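# Sort stuffed toys onto separate shelf levels by kind

## Task

Place the stuffed toys on the shelf so that each kind sits on its own level, with every toy's head and body each resting mostly on a shelf board, and with the shelf still upright. The toys must stay there without the robot holding them; at the end the grippers must release and withdraw.

## Robot and tools

Robot: two arms, left_arm and right_arm, each with a two-finger gripper. Scene frame: origin at table-top height, between the arms, a little behind the near table edge; +x points out across the table, +y toward left_arm, +z up. Bases: left_arm at (+0.003, +0.292, 0), right_arm at (-0.008, -0.271, -0.002) m. The names left and right do not match image sides. Gripper axes: fingers point along its own +z and open and close along its own y. The reported end_effector_position is the spot between the pads, roughly 1 cm back from the tips.

execute_actions(actions): a list of actions run one after another; an empty list just fetches state and images. Each action is a table of at most 15 rows, one row per 1/30 s step; if fewer than 15 rows, the last row is repeated. Each row is a single list covering both arms: 14 numbers in [-1, 1], namely dx, dy, dz, rx, ry, rz, opening for left_arm, then the same seven for right_arm. dx..rz are an offset in that gripper's own axes, measured from its measured pose at the start of the action (for a call's first action, the pose in the latest result). Every row is relative to that same start, not to the prior row. Scale: 1.0 = 0.6 m or 180 degrees; rx, ry, rz form one rotation vector. Opening is absolute, not an offset: +1 fully open (0.094 m), -1 closed. Optionally add 12 numbers in [0, 1] after the 14: stiffness multipliers for the six joints of left_arm then of right_arm, in Joint positions order; they persist until changed.

move(target, speed, blocking): target is one row in the same 14-number layout (offsets in gripper axes from the last reported pose, plus absolute openings). The grippers travel straight to their targets, finishing together, taking 0.5 to 10 s; anything longer is cut off at 10 s. speed is m/s, 0.002 to 0.5, default 0.25; rotation up to twice that in rad/s. Paths ignore obstacles and the other arm; grippers can lag, drift, or overshoot speed near full extension. Faster motion and targets set further past a contact mean harder impacts and pushes. Openings are sent when the move begins. With blocking=false the result comes after 0.5 s while motion continues; use wait(0) to check, and wait or stop before sending new actions or moves. The result adds a move: line with the ending (done, off_target, moving, held, fault) and limits (paced = pose was clipped; held = a check blocked some steps, after which the arm may speed up), plus each gripper's distance from its target.

wait(seconds): 0 to 10; arms keep their last command; returns early if a running move finishes. stop(): brakes a running move (needs stopping distance; fingers keep moving). zoom_image(camera, region): camera is cam_high, cam_low, cam_left_wrist or cam_right_wrist; region [x0, y0, x1, y1] in pixels, top-left is (0, 0), at most 504x504. read_manual(section): licence texts only. finished_scene(scene): pass the current scene number; irreversible, and the goal must already hold and keep holding.

Controller behaviour: each step, the commanded pose is limited to 70 mm and 16 degrees from the measured pose, then solved by damped IK, favouring position over orientation. Large targets need several actions; after an action the arm stops at its last clipped pose, so send the remainder next time. Friction may leave the gripper up to ~31 mm short, and tiny commands may not move it. Elbows never fully straighten. Hand target lines show where the controller is currently driving each gripper. Reported positions get less accurate at long reach. A pose unreachable line names an arm whose command was altered or blocked by the clearance check. HELD in step readings marks steps where that arm's row was held back.

Joint ranges (rad): waist -2.618 to 3.054, shoulder 0 to 3.142, elbow 0 to 3.142, wrist pitch -1.571 to 1.571, wrist yaw -1.571 to 1.571, wrist roll -2.094 to 2.094.

Gripping: grip_measured uses the same scale as the commanded opening; each reading may be off by about 1 mm. To hold something, command an opening below grip_measured, about 0.03 below for a firm grip, less for a gentle one. Pad force tops out near 50 to 62 N, lower on very thin parts. To keep an idle arm still, send the offset back to its desired pose in the first call of a reply and zeros afterwards, always with its intended opening.

Results: the state line gives each gripper's position (m) and quat_wxyz in the scene frame, followed by images from cam_high, cam_low, cam_left_wrist, cam_right_wrist (each 504x504), and calibration updates for any changed camera. MOTOR HOT appears from 75 °C; at 90 °C that arm halts for 10 s; at 100 °C it goes limp and drops. Holding loads heats motors. FAULT lines report stops.

Avoid: knocking rigid items off the table (fails the task), tipping the shelf, dropping or slamming toys, hard pushes, arms colliding or pressing on each other, and hitting the bar and plate behind the bases (up to ~3 cm tall, no warning). Held items or loose objects may get brief external tugs. The robot keeps acting on its last command while you think. When done, open both grippers, back away from the toys and shelf, then call finished_scene.

Each tool is called after ">>>" as a command line: name --argument value for each argument, lists and objects as JSON in quotes; but a table of rows of numbers goes row by row, as --pt "numbers of a row", without its own name.

## Session

>>> execute_actions --actions '[]'

Scene clock: 0.00 s.
left_arm: end_effector_position=(+0.0760, +0.5265, +0.2200) grip_measured=+1.000 end_effector_quat_wxyz=(+0.181, -0.438, +0.781, +0.407) | right_arm: end_effector_position=(+0.2200, -0.1628, +0.3429) grip_measured=+1.000 end_effector_quat_wxyz=(+0.123, +0.561, +0.705, +0.416)
Joint positions: left_arm=[ 0.778  0.799  0.875 -0.917 -0.682  0.034  0.094] | right_arm=[ 0.303  0.927  1.47  -1.199 -0.287  1.722  0.094]
Joint velocities: left_arm=[-0.012  0.002  0.007  0.022 -0.095 -0.037  0.   ] | right_arm=[-0.012  0.002 -0.007  0.037  0.037  0.051  0.   ]
Hand target (left_arm): +0.076, +0.527, +0.220; +0.181, -0.438, +0.781, +0.407
Hand target (right_arm): +0.220, -0.163, +0.343; +0.123, +0.561, +0.705, +0.416
Joint stiffness scale: left_arm=[1. 1. 1. 1. 1. 1.] | right_arm=[1. 1. 1. 1. 1. 1.]

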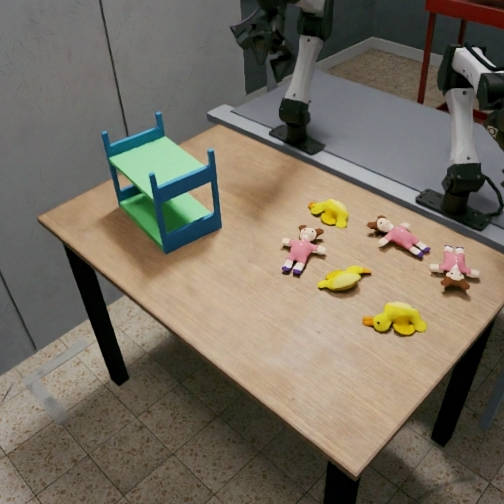

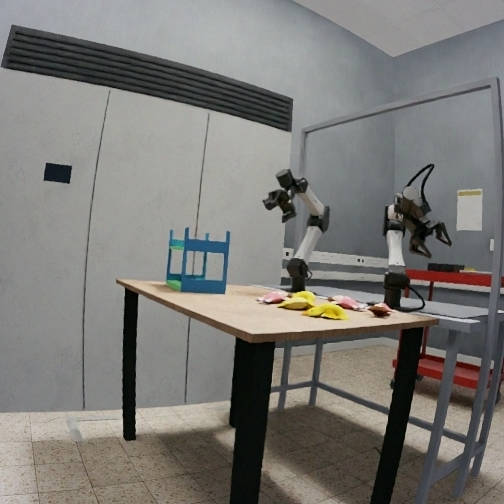

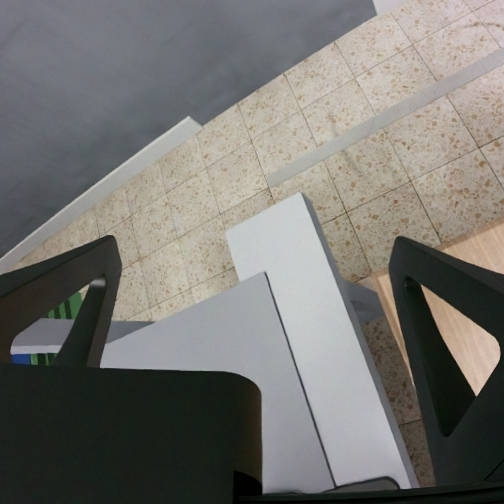

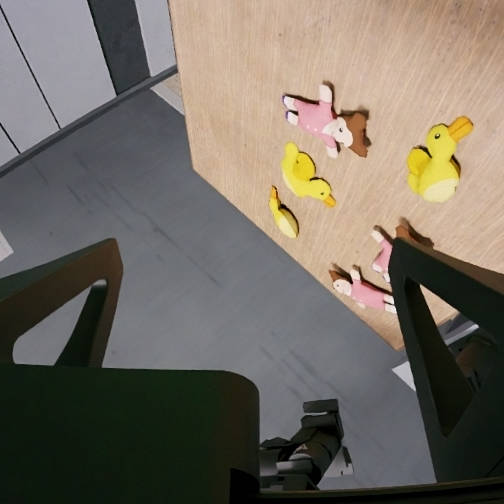

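>>> zoom_image --camera "cam_high" --region '[80, 100, 240, 260]'

>>> zoom_image --camera "cam_high" --region '[270, 170, 500, 350]'

>>> zoom_image --camera "cam_low" --region '[150, 215, 250, 305]'

Region (80, 100, 240, 260) of cam_high's 504x504 image, scaled by 3.150, with more detail than that image has.

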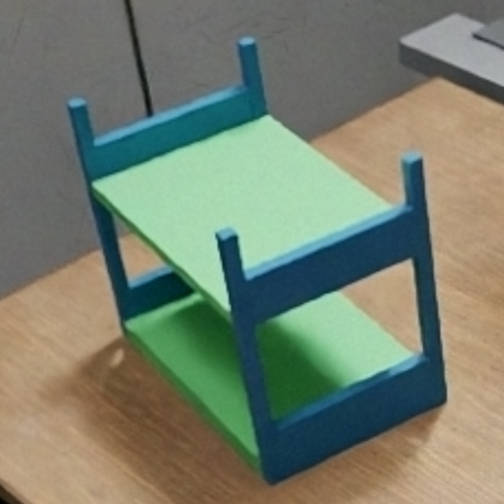

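Region (270, 170, 500, 350) of cam_high's 504x504 image, scaled by 2.191, with more detail than that image has; it fills the top 394 rows of this view, and the rest is white.

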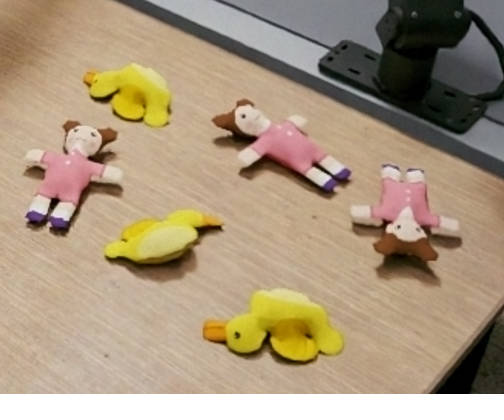

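Region (150, 215, 250, 305) of cam_low's 504x504 image, scaled by 5.040, with more detail than that image has; it fills the top 454 rows of this view, and the rest is white.

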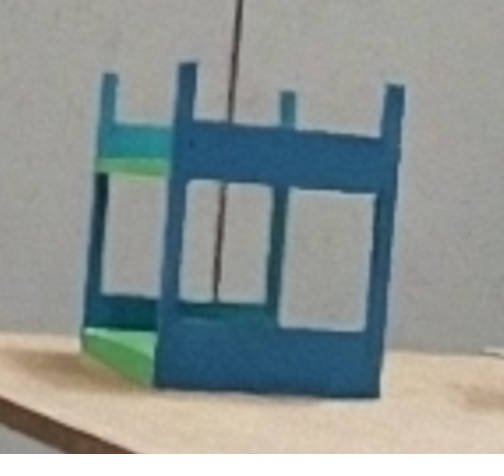

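>>> move --target '[-0.034,-0.570,-0.084,0.338,0,0.544,1, 0.186,-0.181,0.504,0.154,0.035,-0.551,1]' --speed 0.35

Scene clock: 123.60 s.
left_arm: end_effector_position=(+0.3685, +0.4044, +0.0965) grip_measured=+1.000 end_effector_quat_wxyz=(-0.013, +0.395, +0.918, +0.007) | right_arm: end_effector_position=(+0.3040, +0.0638, +0.1103) grip_measured=+1.000 end_effector_quat_wxyz=(+0.239, -0.166, +0.956, +0.048)
Joint positions: left_arm=[ 0.257  2.014  1.736 -1.305 -0.059  1.077  0.094] | right_arm=[ 0.992  1.839  1.508 -0.77   0.281  0.52   0.094]
Joint velocities: left_arm=[ 0.007  0.002  0.002 -0.051 -0.066  0.037  0.   ] | right_arm=[-0.007  0.032 -0.002  0.007  0.051  0.007  0.   ]
Hand target (left_arm): +0.374, +0.397, +0.100; -0.007, +0.407, +0.913, +0.002
Hand target (right_arm): +0.302, +0.069, +0.108; +0.238, -0.175, +0.954, +0.046
Off the commanded pose (left_arm): 0.009 m, 2 deg.
Off the commanded pose (right_arm): 0.007 m, 1 deg.
Joint stiffness scale: left_arm=[1. 1. 1. 1. 1. 1.] | right_arm=[1. 1. 1. 1. 1. 1.]
move: done
camera_calibration (this result's frames):
cam_left_wrist: T_world_to_cam=[[-0.726105, -0.687577, 0.00313652, 0.546689], [-0.541411, 0.574549, 0.613813, -0.0848404], [-0.423846, 0.443995, -0.789445, 0.180276], [0, 0, 0, 1]] pos_world=[0.42743, 0.344594, 0.19268]
cam_right_wrist: T_world_to_cam=[[0.325503, -0.945541, -0.000367757, -0.0383686], [-0.937298, -0.322717, 0.13163, 0.300932], [-0.12458, -0.0425012, -0.991299, 0.273075], [0, 0, 0, 1]] pos_world=[0.328571, 0.0724425, 0.231073]

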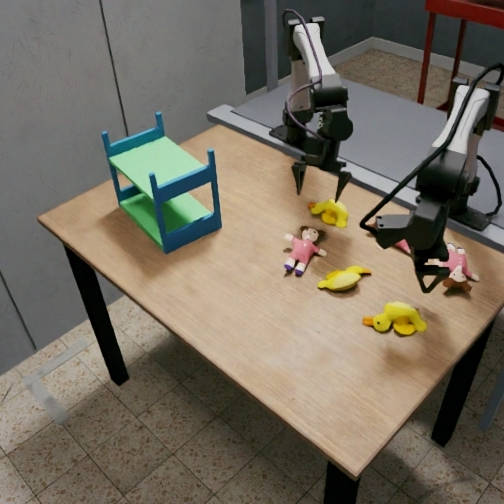

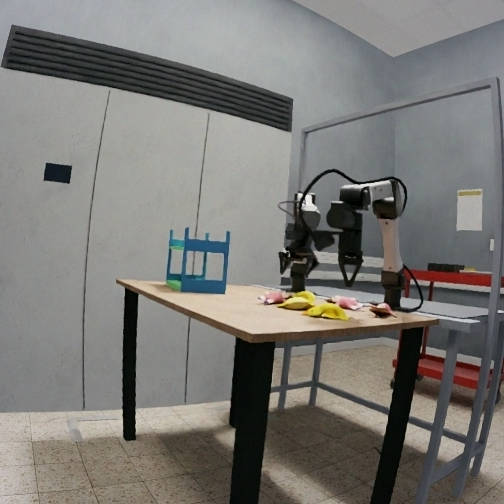

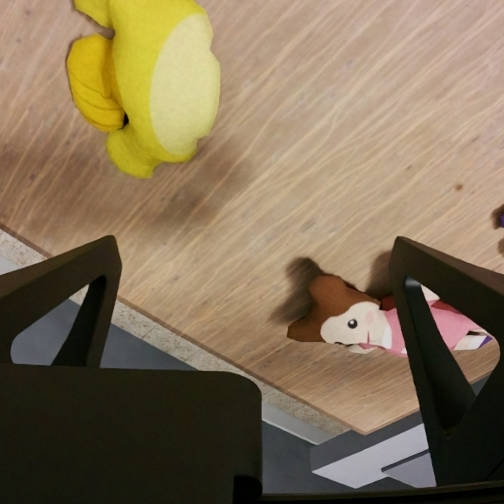

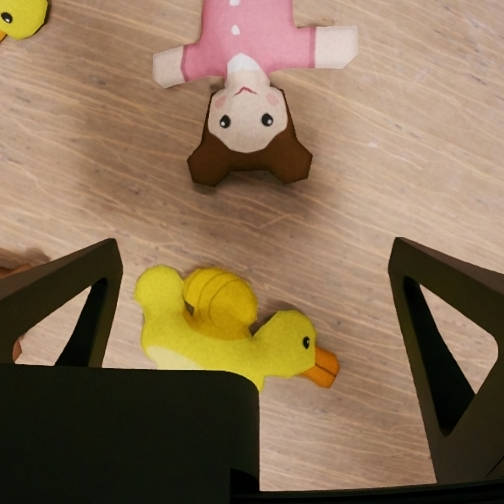

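>>> move --target '[-0.076,0.069,0.036,0,0,0,1, -0.166,0.014,0.156,-0.0115,-0.0376,-0.0263,1]' --speed 0.3

Scene clock: 214.30 s.
left_arm: end_effector_position=(+0.4256, +0.4049, +0.0706) grip_measured=+1.000 end_effector_quat_wxyz=(-0.015, +0.392, +0.920, +0.006) | right_arm: end_effector_position=(+0.4253, +0.1155, +0.0804) grip_measured=+1.000 end_effector_quat_wxyz=(+0.300, -0.201, +0.930, +0.065)
Joint positions: left_arm=[ 0.226  2.267  2.028 -1.349 -0.058  1.039  0.094] | right_arm=[ 0.86   2.22   1.896 -0.609  0.235  0.297  0.094]
Joint velocities: left_arm=[-0.012 -0.012  0.002  0.007 -0.007  0.022  0.   ] | right_arm=[-0.007  0.002  0.022  0.007 -0.022  0.051  0.   ]
Hand target (left_arm): +0.429, +0.399, +0.074; -0.013, +0.395, +0.918, +0.008
Hand target (right_arm): +0.425, +0.118, +0.075; +0.294, -0.207, +0.931, +0.066
Off the commanded pose (left_arm): 0.007 m, 0 deg.
Off the commanded pose (right_arm): 0.006 m, 1 deg.
Joint stiffness scale: left_arm=[1. 1. 1. 1. 1. 1.] | right_arm=[1. 1. 1. 1. 1. 1.]
move: done
camera_calibration (this result's frames):
cam_left_wrist: T_world_to_cam=[[-0.721201, -0.6927, 0.00595434, 0.58835], [-0.543455, 0.571103, 0.615222, -0.0362171], [-0.429565, 0.440463, -0.788332, 0.187617], [0, 0, 0, 1]] pos_world=[0.48523, 0.345595, 0.166683]
cam_right_wrist: T_world_to_cam=[[0.396163, -0.918135, 0.0090825, -0.0629623], [-0.918172, -0.396182, -0.000304598, 0.446234], [0.00387798, -0.00821863, -0.999959, 0.202817], [0, 0, 0, 1]] pos_world=[0.433877, 0.120649, 0.203517]

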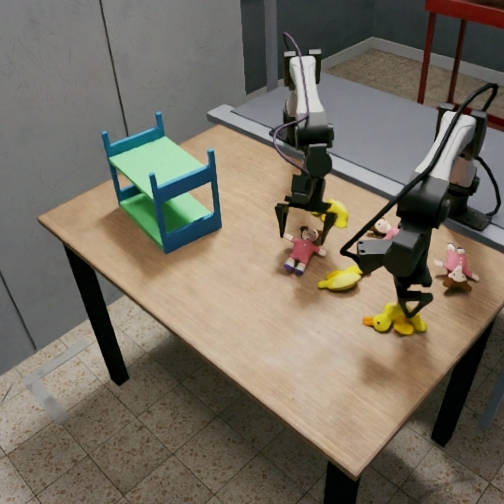

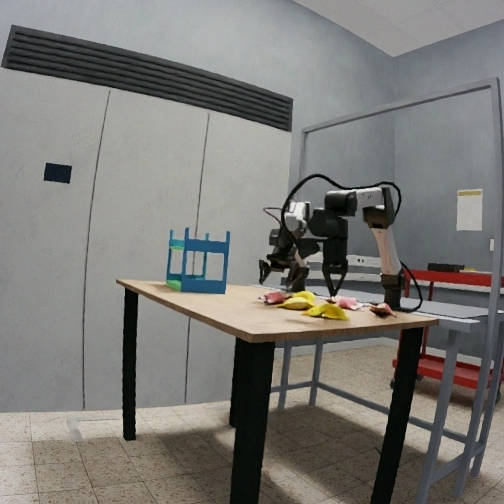

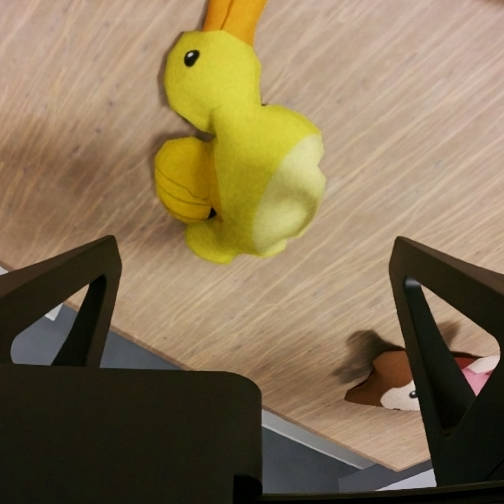

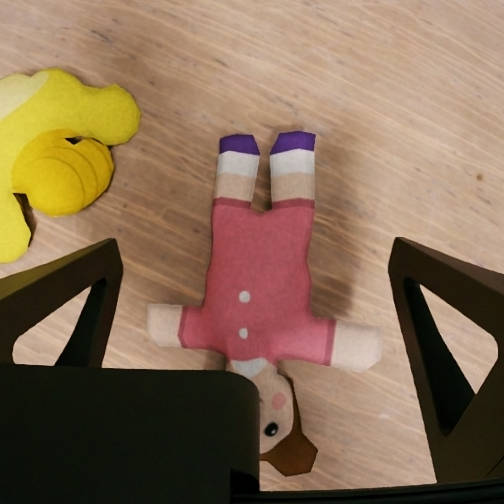

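>>> move --target '[-0.018,0.010,0.085,0,0,0,1, 0.054,0,0.089,0,0,0,1]' --speed 0.15

Scene clock: 228.40 s.
left_arm: end_effector_position=(+0.4342, +0.4054, +0.0219) grip_measured=+1.000 end_effector_quat_wxyz=(-0.018, +0.392, +0.920, +0.003) | right_arm: end_effector_position=(+0.4317, +0.1240, +0.0333) grip_measured=+1.000 end_effector_quat_wxyz=(+0.312, -0.198, +0.926, +0.074)
Joint positions: left_arm=[ 0.226  2.335  1.949 -1.211 -0.058  1.037  0.094] | right_arm=[ 0.86   2.285  1.798 -0.415  0.234  0.295  0.094]
Joint velocities: left_arm=[-0.017 -0.012  0.012  0.022 -0.037  0.007  0.   ] | right_arm=[ 0.012  0.012 -0.002  0.007 -0.022  0.066  0.   ]
Hand target (left_arm): +0.437, +0.402, +0.019; -0.015, +0.392, +0.920, +0.006
Hand target (right_arm): +0.430, +0.117, +0.018; +0.300, -0.201, +0.930, +0.065
Off the commanded pose (left_arm): 0.004 m, 1 deg.
Off the commanded pose (right_arm): 0.017 m, 2 deg.
Joint stiffness scale: left_arm=[1. 1. 1. 1. 1. 1.] | right_arm=[1. 1. 1. 1. 1. 1.]
move: off_target (right_arm)
camera_calibration (this result's frames):
cam_left_wrist: T_world_to_cam=[[-0.720515, -0.693309, 0.0134705, 0.594978], [-0.538704, 0.571863, 0.618684, -0.00428528], [-0.436643, 0.438515, -0.785524, 0.156496], [0, 0, 0, 1]] pos_world=[0.494715, 0.346328, 0.117568]
cam_right_wrist: T_world_to_cam=[[0.397189, -0.917734, -0.00247404, -0.0574219], [-0.91737, -0.396952, -0.0293468, 0.456199], [0.0259505, 0.0139258, -0.999566, 0.143522], [0, 0, 0, 1]] pos_world=[0.437586, 0.126392, 0.156705]

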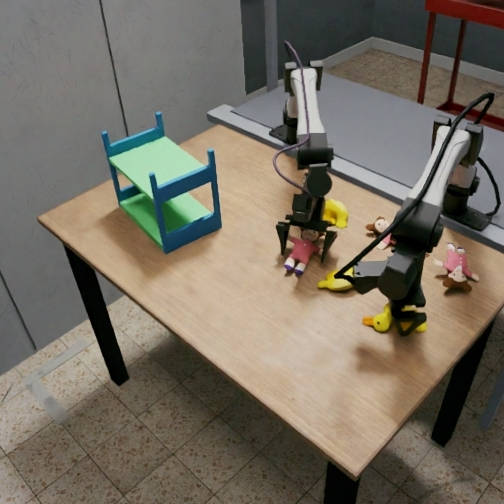

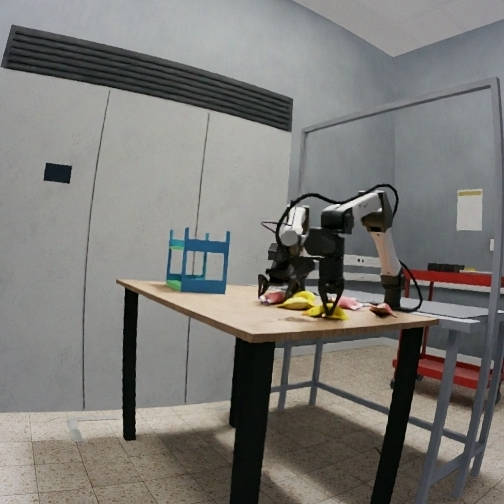

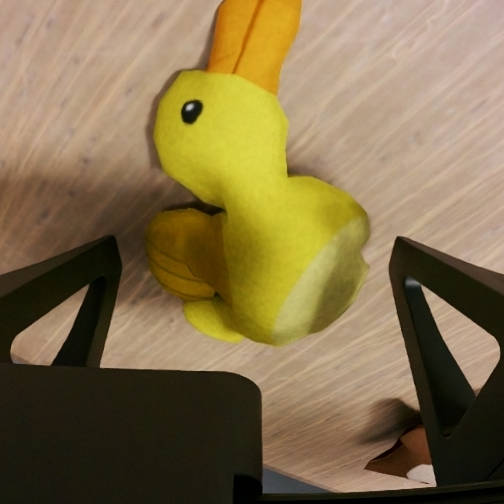

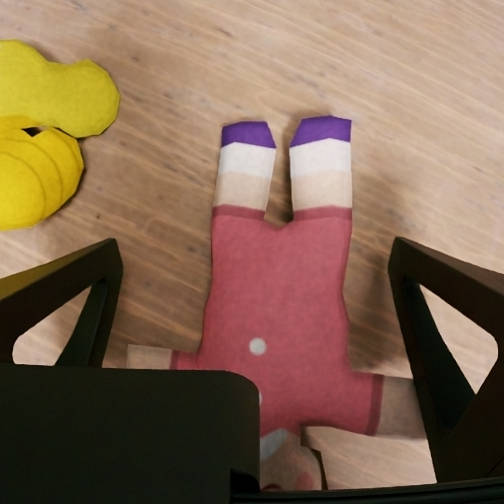

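>>> move --target '[0,0,0.008,0,0,0,1, 0.022,-0.012,0.032,0,0.01,0,1]' --speed 0.1

>>> zoom_image --camera "cam_low" --region '[240, 250, 400, 330]'

Scene clock: 242.43 s.
left_arm: end_effector_position=(+0.4344, +0.4055, +0.0219) grip_measured=+1.000 end_effector_quat_wxyz=(-0.018, +0.392, +0.920, +0.004) | right_arm: end_effector_position=(+0.4379, +0.1209, +0.0268) grip_measured=+1.000 end_effector_quat_wxyz=(+0.312, -0.194, +0.927, +0.076)
Joint positions: left_arm=[ 0.226  2.335  1.949 -1.21  -0.058  1.037  0.094] | right_arm=[ 0.845  2.3    1.798 -0.396  0.223  0.293  0.094]
Joint velocities: left_arm=[-0.007 -0.007 -0.002  0.007  0.007  0.051  0.   ] | right_arm=[ 0.007  0.012  0.012 -0.007  0.037  0.037  0.   ]
Hand target (left_arm): +0.434, +0.405, +0.017; -0.018, +0.392, +0.920, +0.003
Hand target (right_arm): +0.435, +0.118, +0.010; +0.298, -0.200, +0.931, +0.071
Off the commanded pose (left_arm): 0.005 m, 0 deg.
Off the commanded pose (right_arm): 0.017 m, 2 deg.
Joint stiffness scale: left_arm=[1. 1. 1. 1. 1. 1.] | right_arm=[1. 1. 1. 1. 1. 1.]
move: off_target (right_arm)
camera_calibration (this result's frames):
cam_left_wrist: T_world_to_cam=[[-0.720508, -0.693328, 0.0128137, 0.595159], [-0.539176, 0.571742, 0.618385, -0.00394773], [-0.43607, 0.438643, -0.785771, 0.156258], [0, 0, 0, 1]] pos_world=[0.494827, 0.346356, 0.117598]
cam_right_wrist: T_world_to_cam=[[0.39086, -0.92039, -0.0104696, -0.0593827], [-0.920167, -0.390433, -0.0292337, 0.460865], [0.0228187, 0.0210601, -0.999518, 0.137446], [0, 0, 0, 1]] pos_world=[0.444147, 0.122387, 0.150231]

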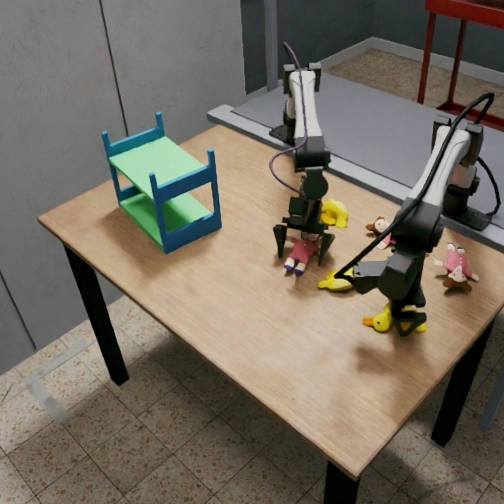

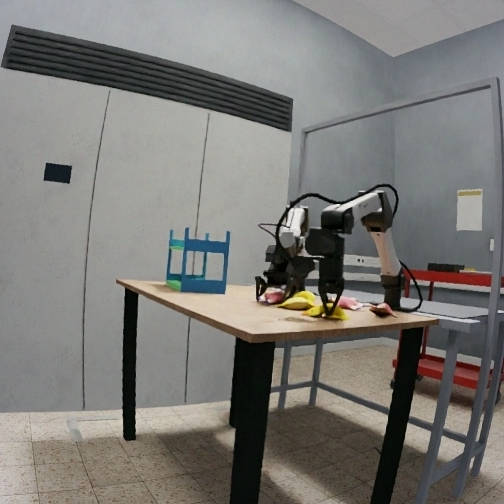

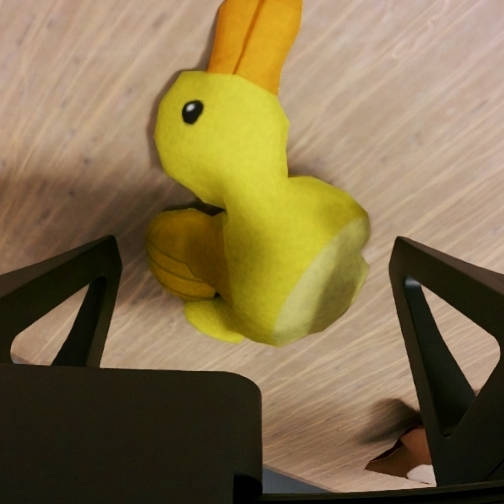

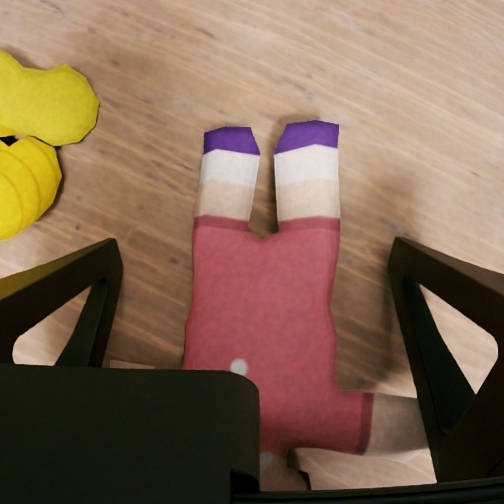

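Region (240, 250, 400, 330) of cam_low's 504x504 image, scaled by 3.150, with more detail than that image has.

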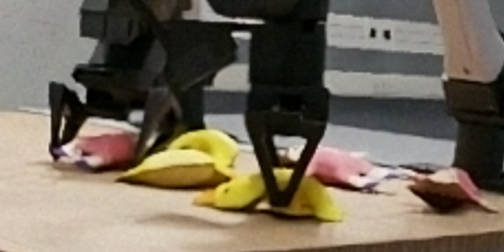

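>>> execute_actions --actions '[[[0,0,0,0,0,0,-0.3,0,0,0,0,0,0,-0.4]],[[0,0,0,0,0,0,-0.3,0,0,0,0,0,0,-0.4]]]'

Scene clock: 250.30 s.
left_arm: end_effector_position=(+0.4343, +0.4054, +0.0219) grip_measured=-0.297 end_effector_quat_wxyz=(-0.018, +0.392, +0.920, +0.004) | right_arm: end_effector_position=(+0.4385, +0.1215, +0.0275) grip_measured=-0.396 end_effector_quat_wxyz=(+0.313, -0.194, +0.926, +0.078)
Joint positions: left_arm=[ 0.226  2.335  1.949 -1.21  -0.058  1.037  0.033] | right_arm=[ 0.845  2.3    1.798 -0.391  0.223  0.293  0.028]
Joint velocities: left_arm=[ 0.002 -0.007  0.012  0.051 -0.081  0.007 -0.001] | right_arm=[-0.007  0.002 -0.007 -0.022  0.022  0.051  0.001]
Hand target (left_arm): +0.434, +0.405, +0.022; -0.018, +0.392, +0.920, +0.004
Hand target (right_arm): +0.438, +0.121, +0.027; +0.313, -0.194, +0.927, +0.077
Off the commanded pose (left_arm): 0.000 m, 0 deg.
Off the commanded pose (right_arm): 0.000 m, 0 deg.
Joint stiffness scale: left_arm=[1. 1. 1. 1. 1. 1.] | right_arm=[1. 1. 1. 1. 1. 1.]
Step readings (end_effector_position; steps 1 to 15: 1st action; 16 to 30: 2nd action):
0: left_arm (+0.4344, +0.4055, +0.0219) | right_arm (+0.4378, +0.1209, +0.0268)
1: left_arm (+0.4344, +0.4055, +0.0219) | right_arm (+0.4378, +0.1209, +0.0268)
2: left_arm (+0.4344, +0.4055, +0.0219) | right_arm (+0.4378, +0.1209, +0.0268)
4: left_arm (+0.4342, +0.4054, +0.0219) | right_arm (+0.4379, +0.1209, +0.0268)
8: left_arm (+0.4343, +0.4054, +0.0219) | right_arm (+0.4381, +0.1211, +0.0271)
15: left_arm (+0.4343, +0.4054, +0.0219) | right_arm (+0.4383, +0.1213, +0.0272)
16: left_arm (+0.4343, +0.4054, +0.0219) | right_arm (+0.4384, +0.1214, +0.0273)
17: left_arm (+0.4343, +0.4054, +0.0219) | right_arm (+0.4384, +0.1214, +0.0274)
19: left_arm (+0.4343, +0.4054, +0.0219) | right_arm (+0.4385, +0.1215, +0.0274)
23: left_arm (+0.4343, +0.4054, +0.0219) | right_arm (+0.4385, +0.1215, +0.0275)
30: end_effector_position above
camera_calibration (this result's frames):
cam_left_wrist: T_world_to_cam=[[-0.720511, -0.693319, 0.0131421, 0.595068], [-0.53894, 0.571802, 0.618535, -0.0041165], [-0.436356, 0.438579, -0.785647, 0.156377], [0, 0, 0, 1]] pos_world=[0.494771, 0.346342, 0.117583]
cam_right_wrist: T_world_to_cam=[[0.390797, -0.920396, -0.0121859, -0.0589796], [-0.920108, -0.390231, -0.0334733, 0.461784], [0.0260534, 0.0242936, -0.999365, 0.136254], [0, 0, 0, 1]] pos_world=[0.44439, 0.122608, 0.150906]

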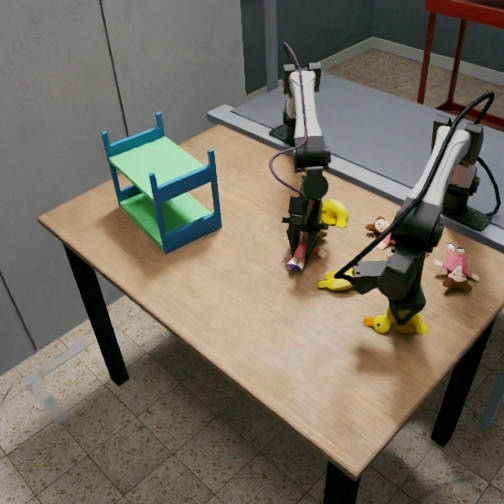

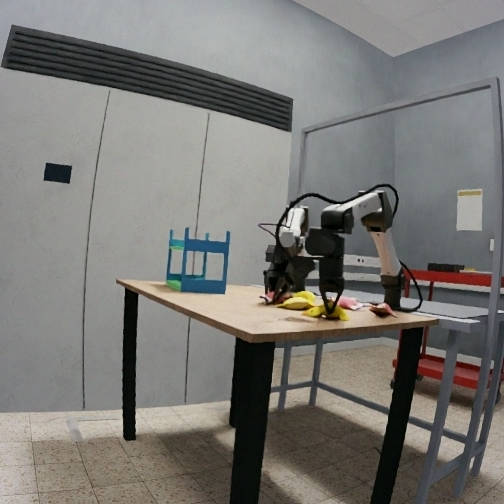

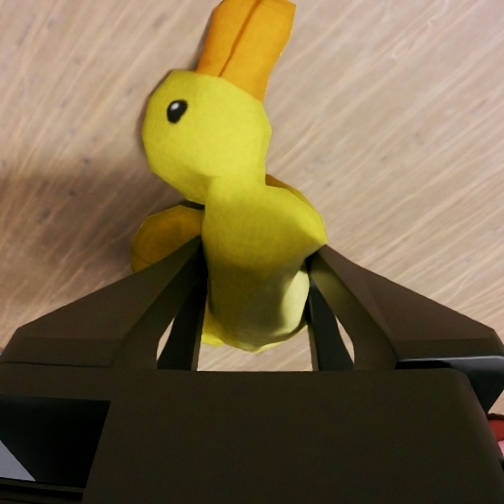

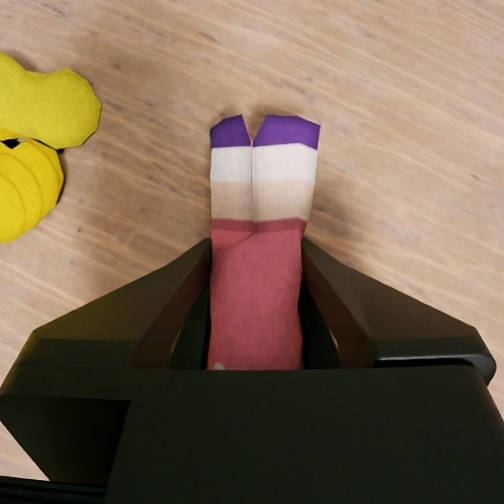

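>>> move --target '[0,0,-0.117,0,0,0,-0.5, -0.047,-0.025,-0.173,0,0,0,-0.55]' --speed 0.2

Scene clock: 266.60 s.
left_arm: end_effector_position=(+0.4331, +0.4072, +0.0870) grip_measured=-0.498 end_effector_quat_wxyz=(-0.021, +0.392, +0.920, +0.001) | right_arm: end_effector_position=(+0.4158, +0.0950, +0.1412) grip_measured=-0.546 end_effector_quat_wxyz=(+0.334, -0.189, +0.919, +0.091)
Joint positions: left_arm=[ 0.226  2.335  2.207 -1.476 -0.058  1.037  0.024] | right_arm=[ 0.845  2.033  1.789 -0.596  0.223  0.293  0.021]
Joint velocities: left_arm=[ 0.002  0.002  0.007 -0.007  0.022  0.007  0.   ] | right_arm=[-0.017 -0.017 -0.002 -0.037  0.022  0.022 -0.001]
Hand target (left_arm): +0.435, +0.405, +0.092; -0.018, +0.392, +0.920, +0.004
Hand target (right_arm): +0.408, +0.089, +0.127; +0.314, -0.194, +0.926, +0.078
Off the commanded pose (left_arm): 0.007 m, 0 deg.
Off the commanded pose (right_arm): 0.018 m, 3 deg.
Joint stiffness scale: left_arm=[1. 1. 1. 1. 1. 1.] | right_arm=[1. 1. 1. 1. 1. 1.]
move: off_target (right_arm)
camera_calibration (this result's frames):
cam_left_wrist: T_world_to_cam=[[-0.720553, -0.693129, 0.0193811, 0.593976], [-0.534441, 0.572961, 0.62136, -0.0487089], [-0.441787, 0.437365, -0.783286, 0.208823], [0, 0, 0, 1]] pos_world=[0.494215, 0.348279, 0.182322]
cam_right_wrist: T_world_to_cam=[[0.390469, -0.920057, -0.0320715, -0.0702511], [-0.918424, -0.3869, -0.0824953, 0.44023], [0.063492, 0.0616671, -0.996075, 0.231568], [0, 0, 0, 1]] pos_world=[0.417046, 0.0914098, 0.264723]

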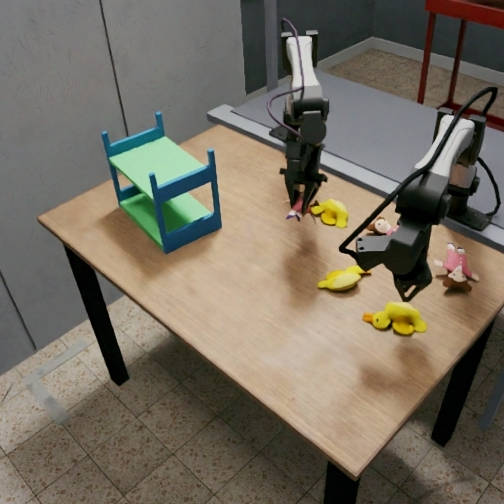

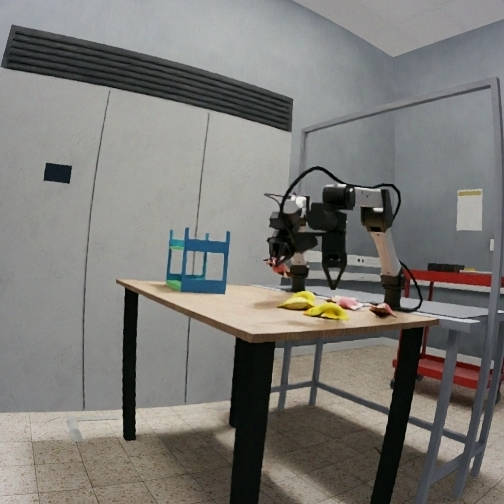

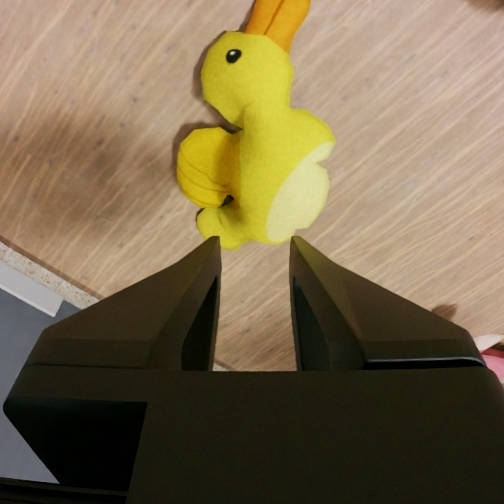

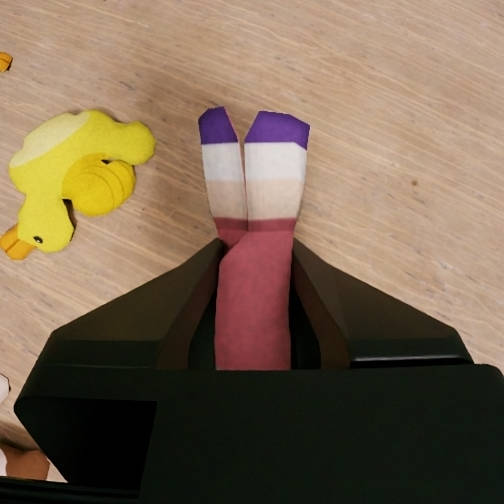

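>>> move --target '[0.004,0,0.15,0,0,0,1, 0.160,-0.564,-0.449,0.132,-0.018,0.129,-0.55]' --speed 0.3

>>> zoom_image --camera "cam_low" --region '[140, 180, 400, 330]'

Scene clock: 290.13 s.
left_arm: end_effector_position=(+0.4317, +0.4046, +0.0103) grip_measured=+1.000 end_effector_quat_wxyz=(-0.020, +0.394, +0.919, +0.003) | right_arm: end_effector_position=(+0.3364, -0.3170, +0.2657) grip_measured=-0.546 end_effector_quat_wxyz=(+0.368, +0.073, +0.926, -0.031)
Joint positions: left_arm=[ 0.226  2.335  1.902 -1.167 -0.059  1.042  0.094] | right_arm=[-0.099  1.199  1.343 -0.912 -0.013  0.014  0.021]
Joint velocities: left_arm=[-0.002 -0.007  0.002 -0.066 -0.081  0.051  0.   ] | right_arm=[ 0.002 -0.007 -0.012 -0.037 -0.051  0.037  0.   ]
Hand target (left_arm): +0.429, +0.410, -0.003; -0.021, +0.392, +0.920, +0.001
Hand target (right_arm): +0.330, -0.318, +0.273; +0.370, +0.073, +0.926, -0.031
Off the commanded pose (left_arm): 0.015 m, 0 deg.
Off the commanded pose (right_arm): 0.009 m, 0 deg.
Joint stiffness scale: left_arm=[1. 1. 1. 1. 1. 1.] | right_arm=[1. 1. 1. 1. 1. 1.]
move: off_target (left_arm)
camera_calibration (this result's frames):
cam_left_wrist: T_world_to_cam=[[-0.723977, -0.689653, 0.0153771, 0.592775], [-0.533963, 0.574372, 0.620468, -0.00108617], [-0.43674, 0.440993, -0.784081, 0.145611], [0, 0, 0, 1]] pos_world=[0.492169, 0.345219, 0.10573]
cam_right_wrist: T_world_to_cam=[[-0.17644, -0.984241, 0.0117773, -0.255539], [-0.975745, 0.173317, -0.133729, 0.428691], [0.12958, -0.0350867, -0.990948, 0.331756], [0, 0, 0, 1]] pos_world=[0.330217, -0.314171, 0.389091]

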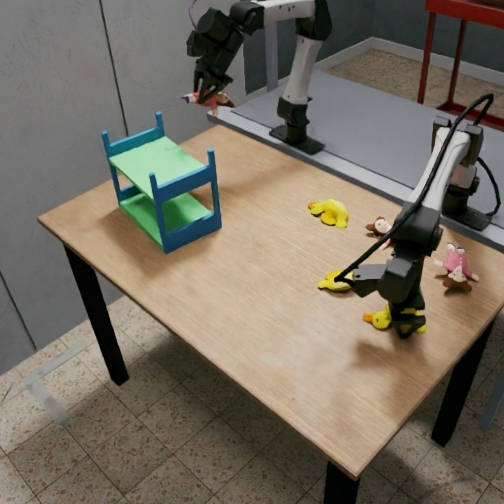

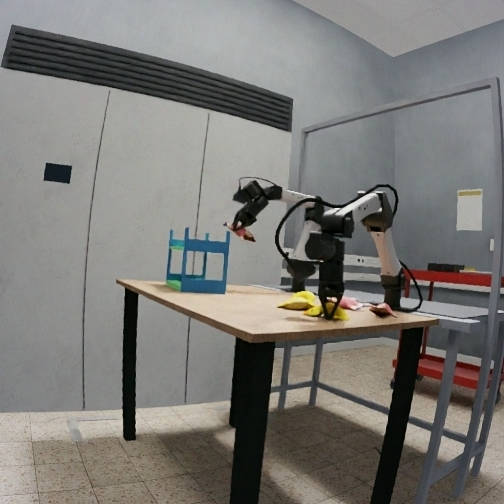

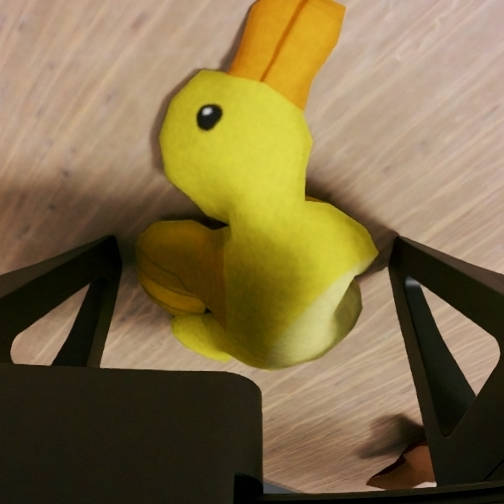

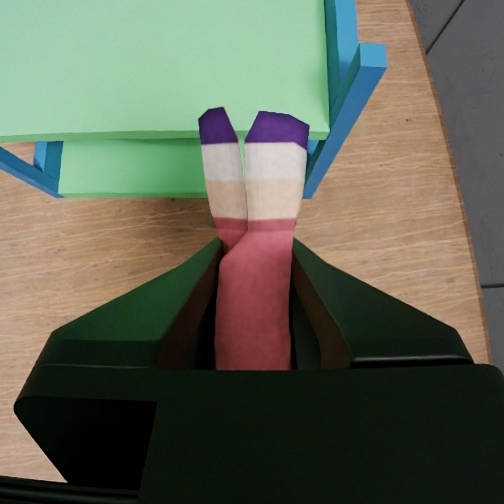

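Region (140, 180, 400, 330) of cam_low's 504x504 image, scaled by 1.938, with more detail than that image has; it fills the top 291 rows of this view, and the rest is white.

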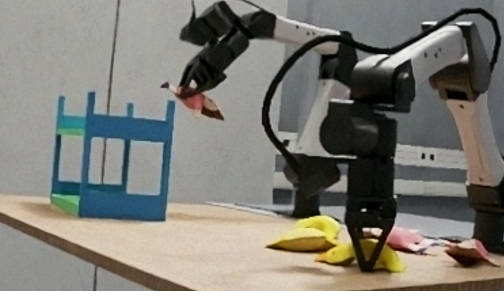

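>>> move --target '[0,0,0,0,0,0,-0.5, -0.234,0.025,0.291,0,0,0,-0.55]' --speed 0.2

>>> zoom_image --camera "cam_low" --region '[140, 180, 400, 330]'

Scene clock: 318.90 s.
left_arm: end_effector_position=(+0.4339, +0.4060, +0.0102) grip_measured=-0.497 end_effector_quat_wxyz=(-0.017, +0.394, +0.919, +0.008) | right_arm: end_effector_position=(+0.5602, -0.3390, +0.2406) grip_measured=-0.546 end_effector_quat_wxyz=(+0.382, +0.071, +0.921, -0.030)
Joint positions: left_arm=[ 0.226  2.335  1.902 -1.157 -0.064  1.042  0.024] | right_arm=[-0.069  2.05   2.16  -0.849  0.005  0.033  0.021]
Joint velocities: left_arm=[ 0.007 -0.012 -0.017 -0.007 -0.037 -0.007 -0.001] | right_arm=[ 0.022  0.002 -0.027 -0.066 -0.007  0.007 -0.001]
Hand target (left_arm): +0.432, +0.405, +0.010; -0.019, +0.394, +0.919, +0.003
Hand target (right_arm): +0.558, -0.337, +0.236; +0.369, +0.073, +0.926, -0.031
Off the commanded pose (left_arm): 0.003 m, 1 deg.
Off the commanded pose (right_arm): 0.006 m, 2 deg.
Joint stiffness scale: left_arm=[1. 1. 1. 1. 1. 1.] | right_arm=[1. 1. 1. 1. 1. 1.]
move: done
camera_calibration (this result's frames):
cam_left_wrist: T_world_to_cam=[[-0.723926, -0.689865, 0.00431343, 0.595485], [-0.539349, 0.569854, 0.619975, 0.00347043], [-0.430157, 0.446489, -0.78461, 0.140843], [0, 0, 0, 1]] pos_world=[0.493543, 0.345941, 0.105786]
cam_right_wrist: T_world_to_cam=[[-0.171993, -0.985054, 0.00927744, -0.239613], [-0.972375, 0.168255, -0.161793, 0.650682], [0.157814, -0.0368485, -0.986781, 0.259634], [0, 0, 0, 1]] pos_world=[0.550521, -0.335946, 0.363701]

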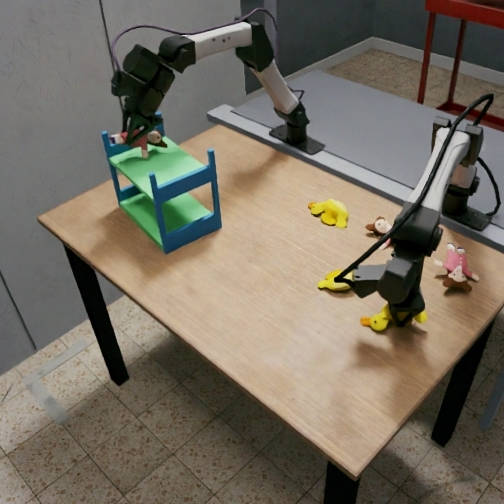

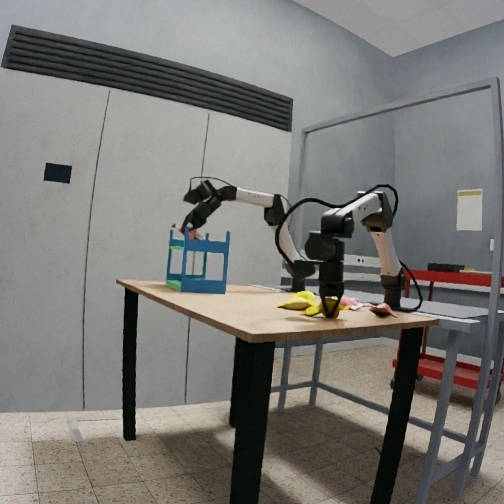

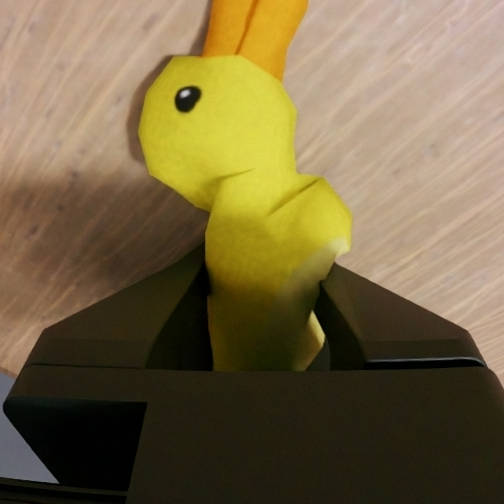

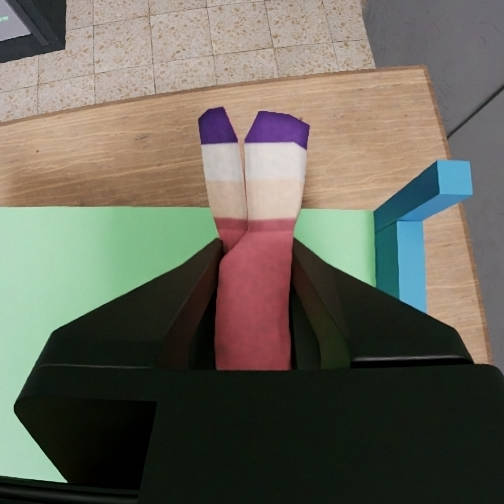

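Region (140, 180, 400, 330) of cam_low's 504x504 image, scaled by 1.938, with more detail than that image has; it fills the top 291 rows of this view, and the rest is white.

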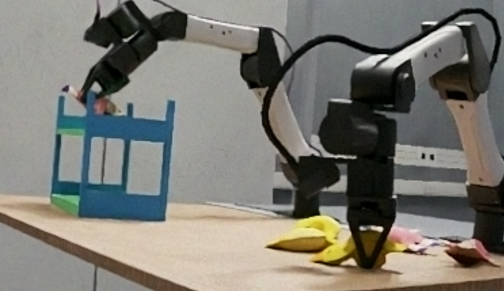

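>>> move --target '[0,0,-0.13,0,0,0,-0.55, 0.065,-0.013,0.041,0,0,0,-0.55]' --speed 0.12

>>> zoom_image --camera "cam_high" --region '[80, 80, 240, 240]'

Scene clock: 331.10 s.
left_arm: end_effector_position=(+0.4310, +0.4074, +0.0751) grip_measured=-0.547 end_effector_quat_wxyz=(-0.028, +0.394, +0.919, +0.000) | right_arm: end_effector_position=(+0.5550, -0.3381, +0.2024) grip_measured=-0.546 end_effector_quat_wxyz=(+0.389, +0.067, +0.918, -0.029)
Joint positions: left_arm=[ 0.226  2.335  2.16  -1.441 -0.064  1.041  0.021] | right_arm=[-0.069  1.971  1.876 -0.628 -0.001  0.028  0.021]
Joint velocities: left_arm=[ 0.002  0.007  0.012 -0.051 -0.007 -0.007 -0.001] | right_arm=[-0.022  0.002 -0.007 -0.007 -0.007 -0.022 -0.   ]
Hand target (left_arm): +0.434, +0.404, +0.088; -0.017, +0.394, +0.919, +0.008
Hand target (right_arm): +0.549, -0.346, +0.196; +0.381, +0.071, +0.921, -0.030
Off the commanded pose (left_arm): 0.014 m, 2 deg.
Off the commanded pose (right_arm): 0.012 m, 1 deg.
Joint stiffness scale: left_arm=[1. 1. 1. 1. 1. 1.] | right_arm=[1. 1. 1. 1. 1. 1.]
move: off_target (left_arm, right_arm)
camera_calibration (this result's frames):
cam_left_wrist: T_world_to_cam=[[-0.723299, -0.689995, 0.0273093, 0.592134], [-0.523312, 0.573516, 0.630258, -0.0482948], [-0.450537, 0.441574, -0.775906, 0.200045], [0, 0, 0, 1]] pos_world=[0.493145, 0.347932, 0.169484]
cam_right_wrist: T_world_to_cam=[[-0.164344, -0.986374, 0.00759533, -0.243606], [-0.970984, 0.160414, -0.17736, 0.63898], [0.173725, -0.036523, -0.984117, 0.213545], [0, 0, 0, 1]] pos_world=[0.543306, -0.334988, 0.325333]

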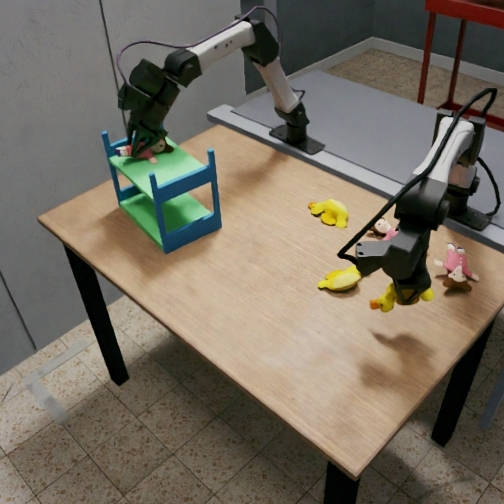

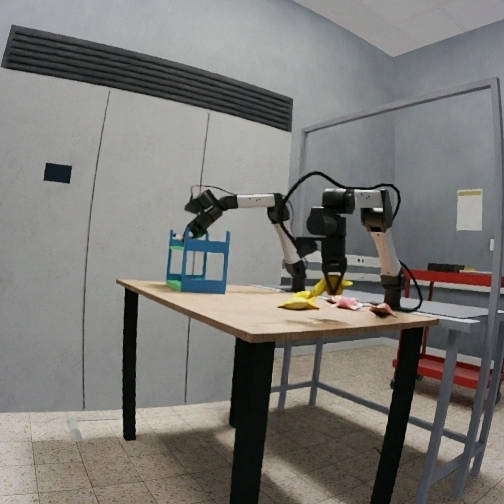

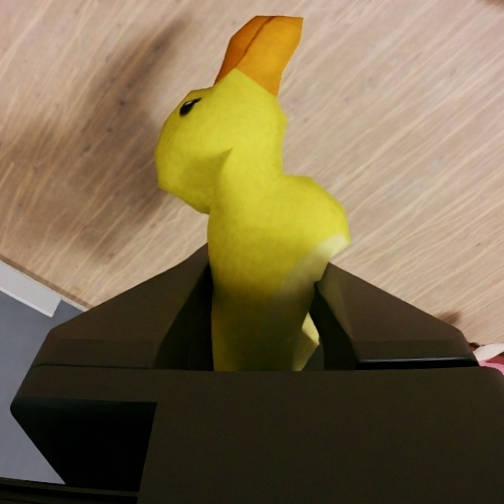

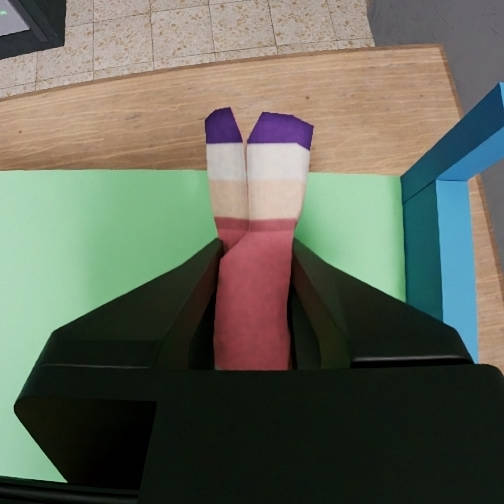

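Region (80, 80, 240, 240) of cam_high's 504x504 image, scaled by 3.150, with more detail than that image has.

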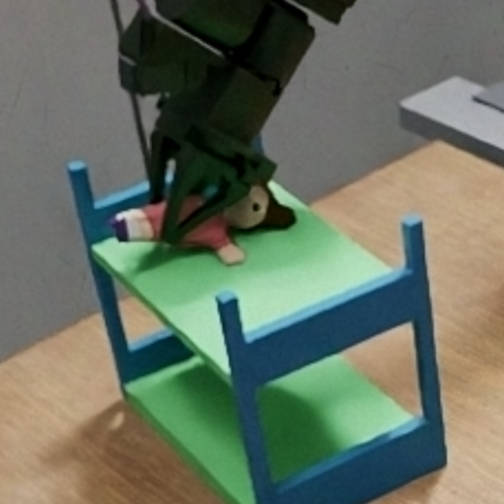

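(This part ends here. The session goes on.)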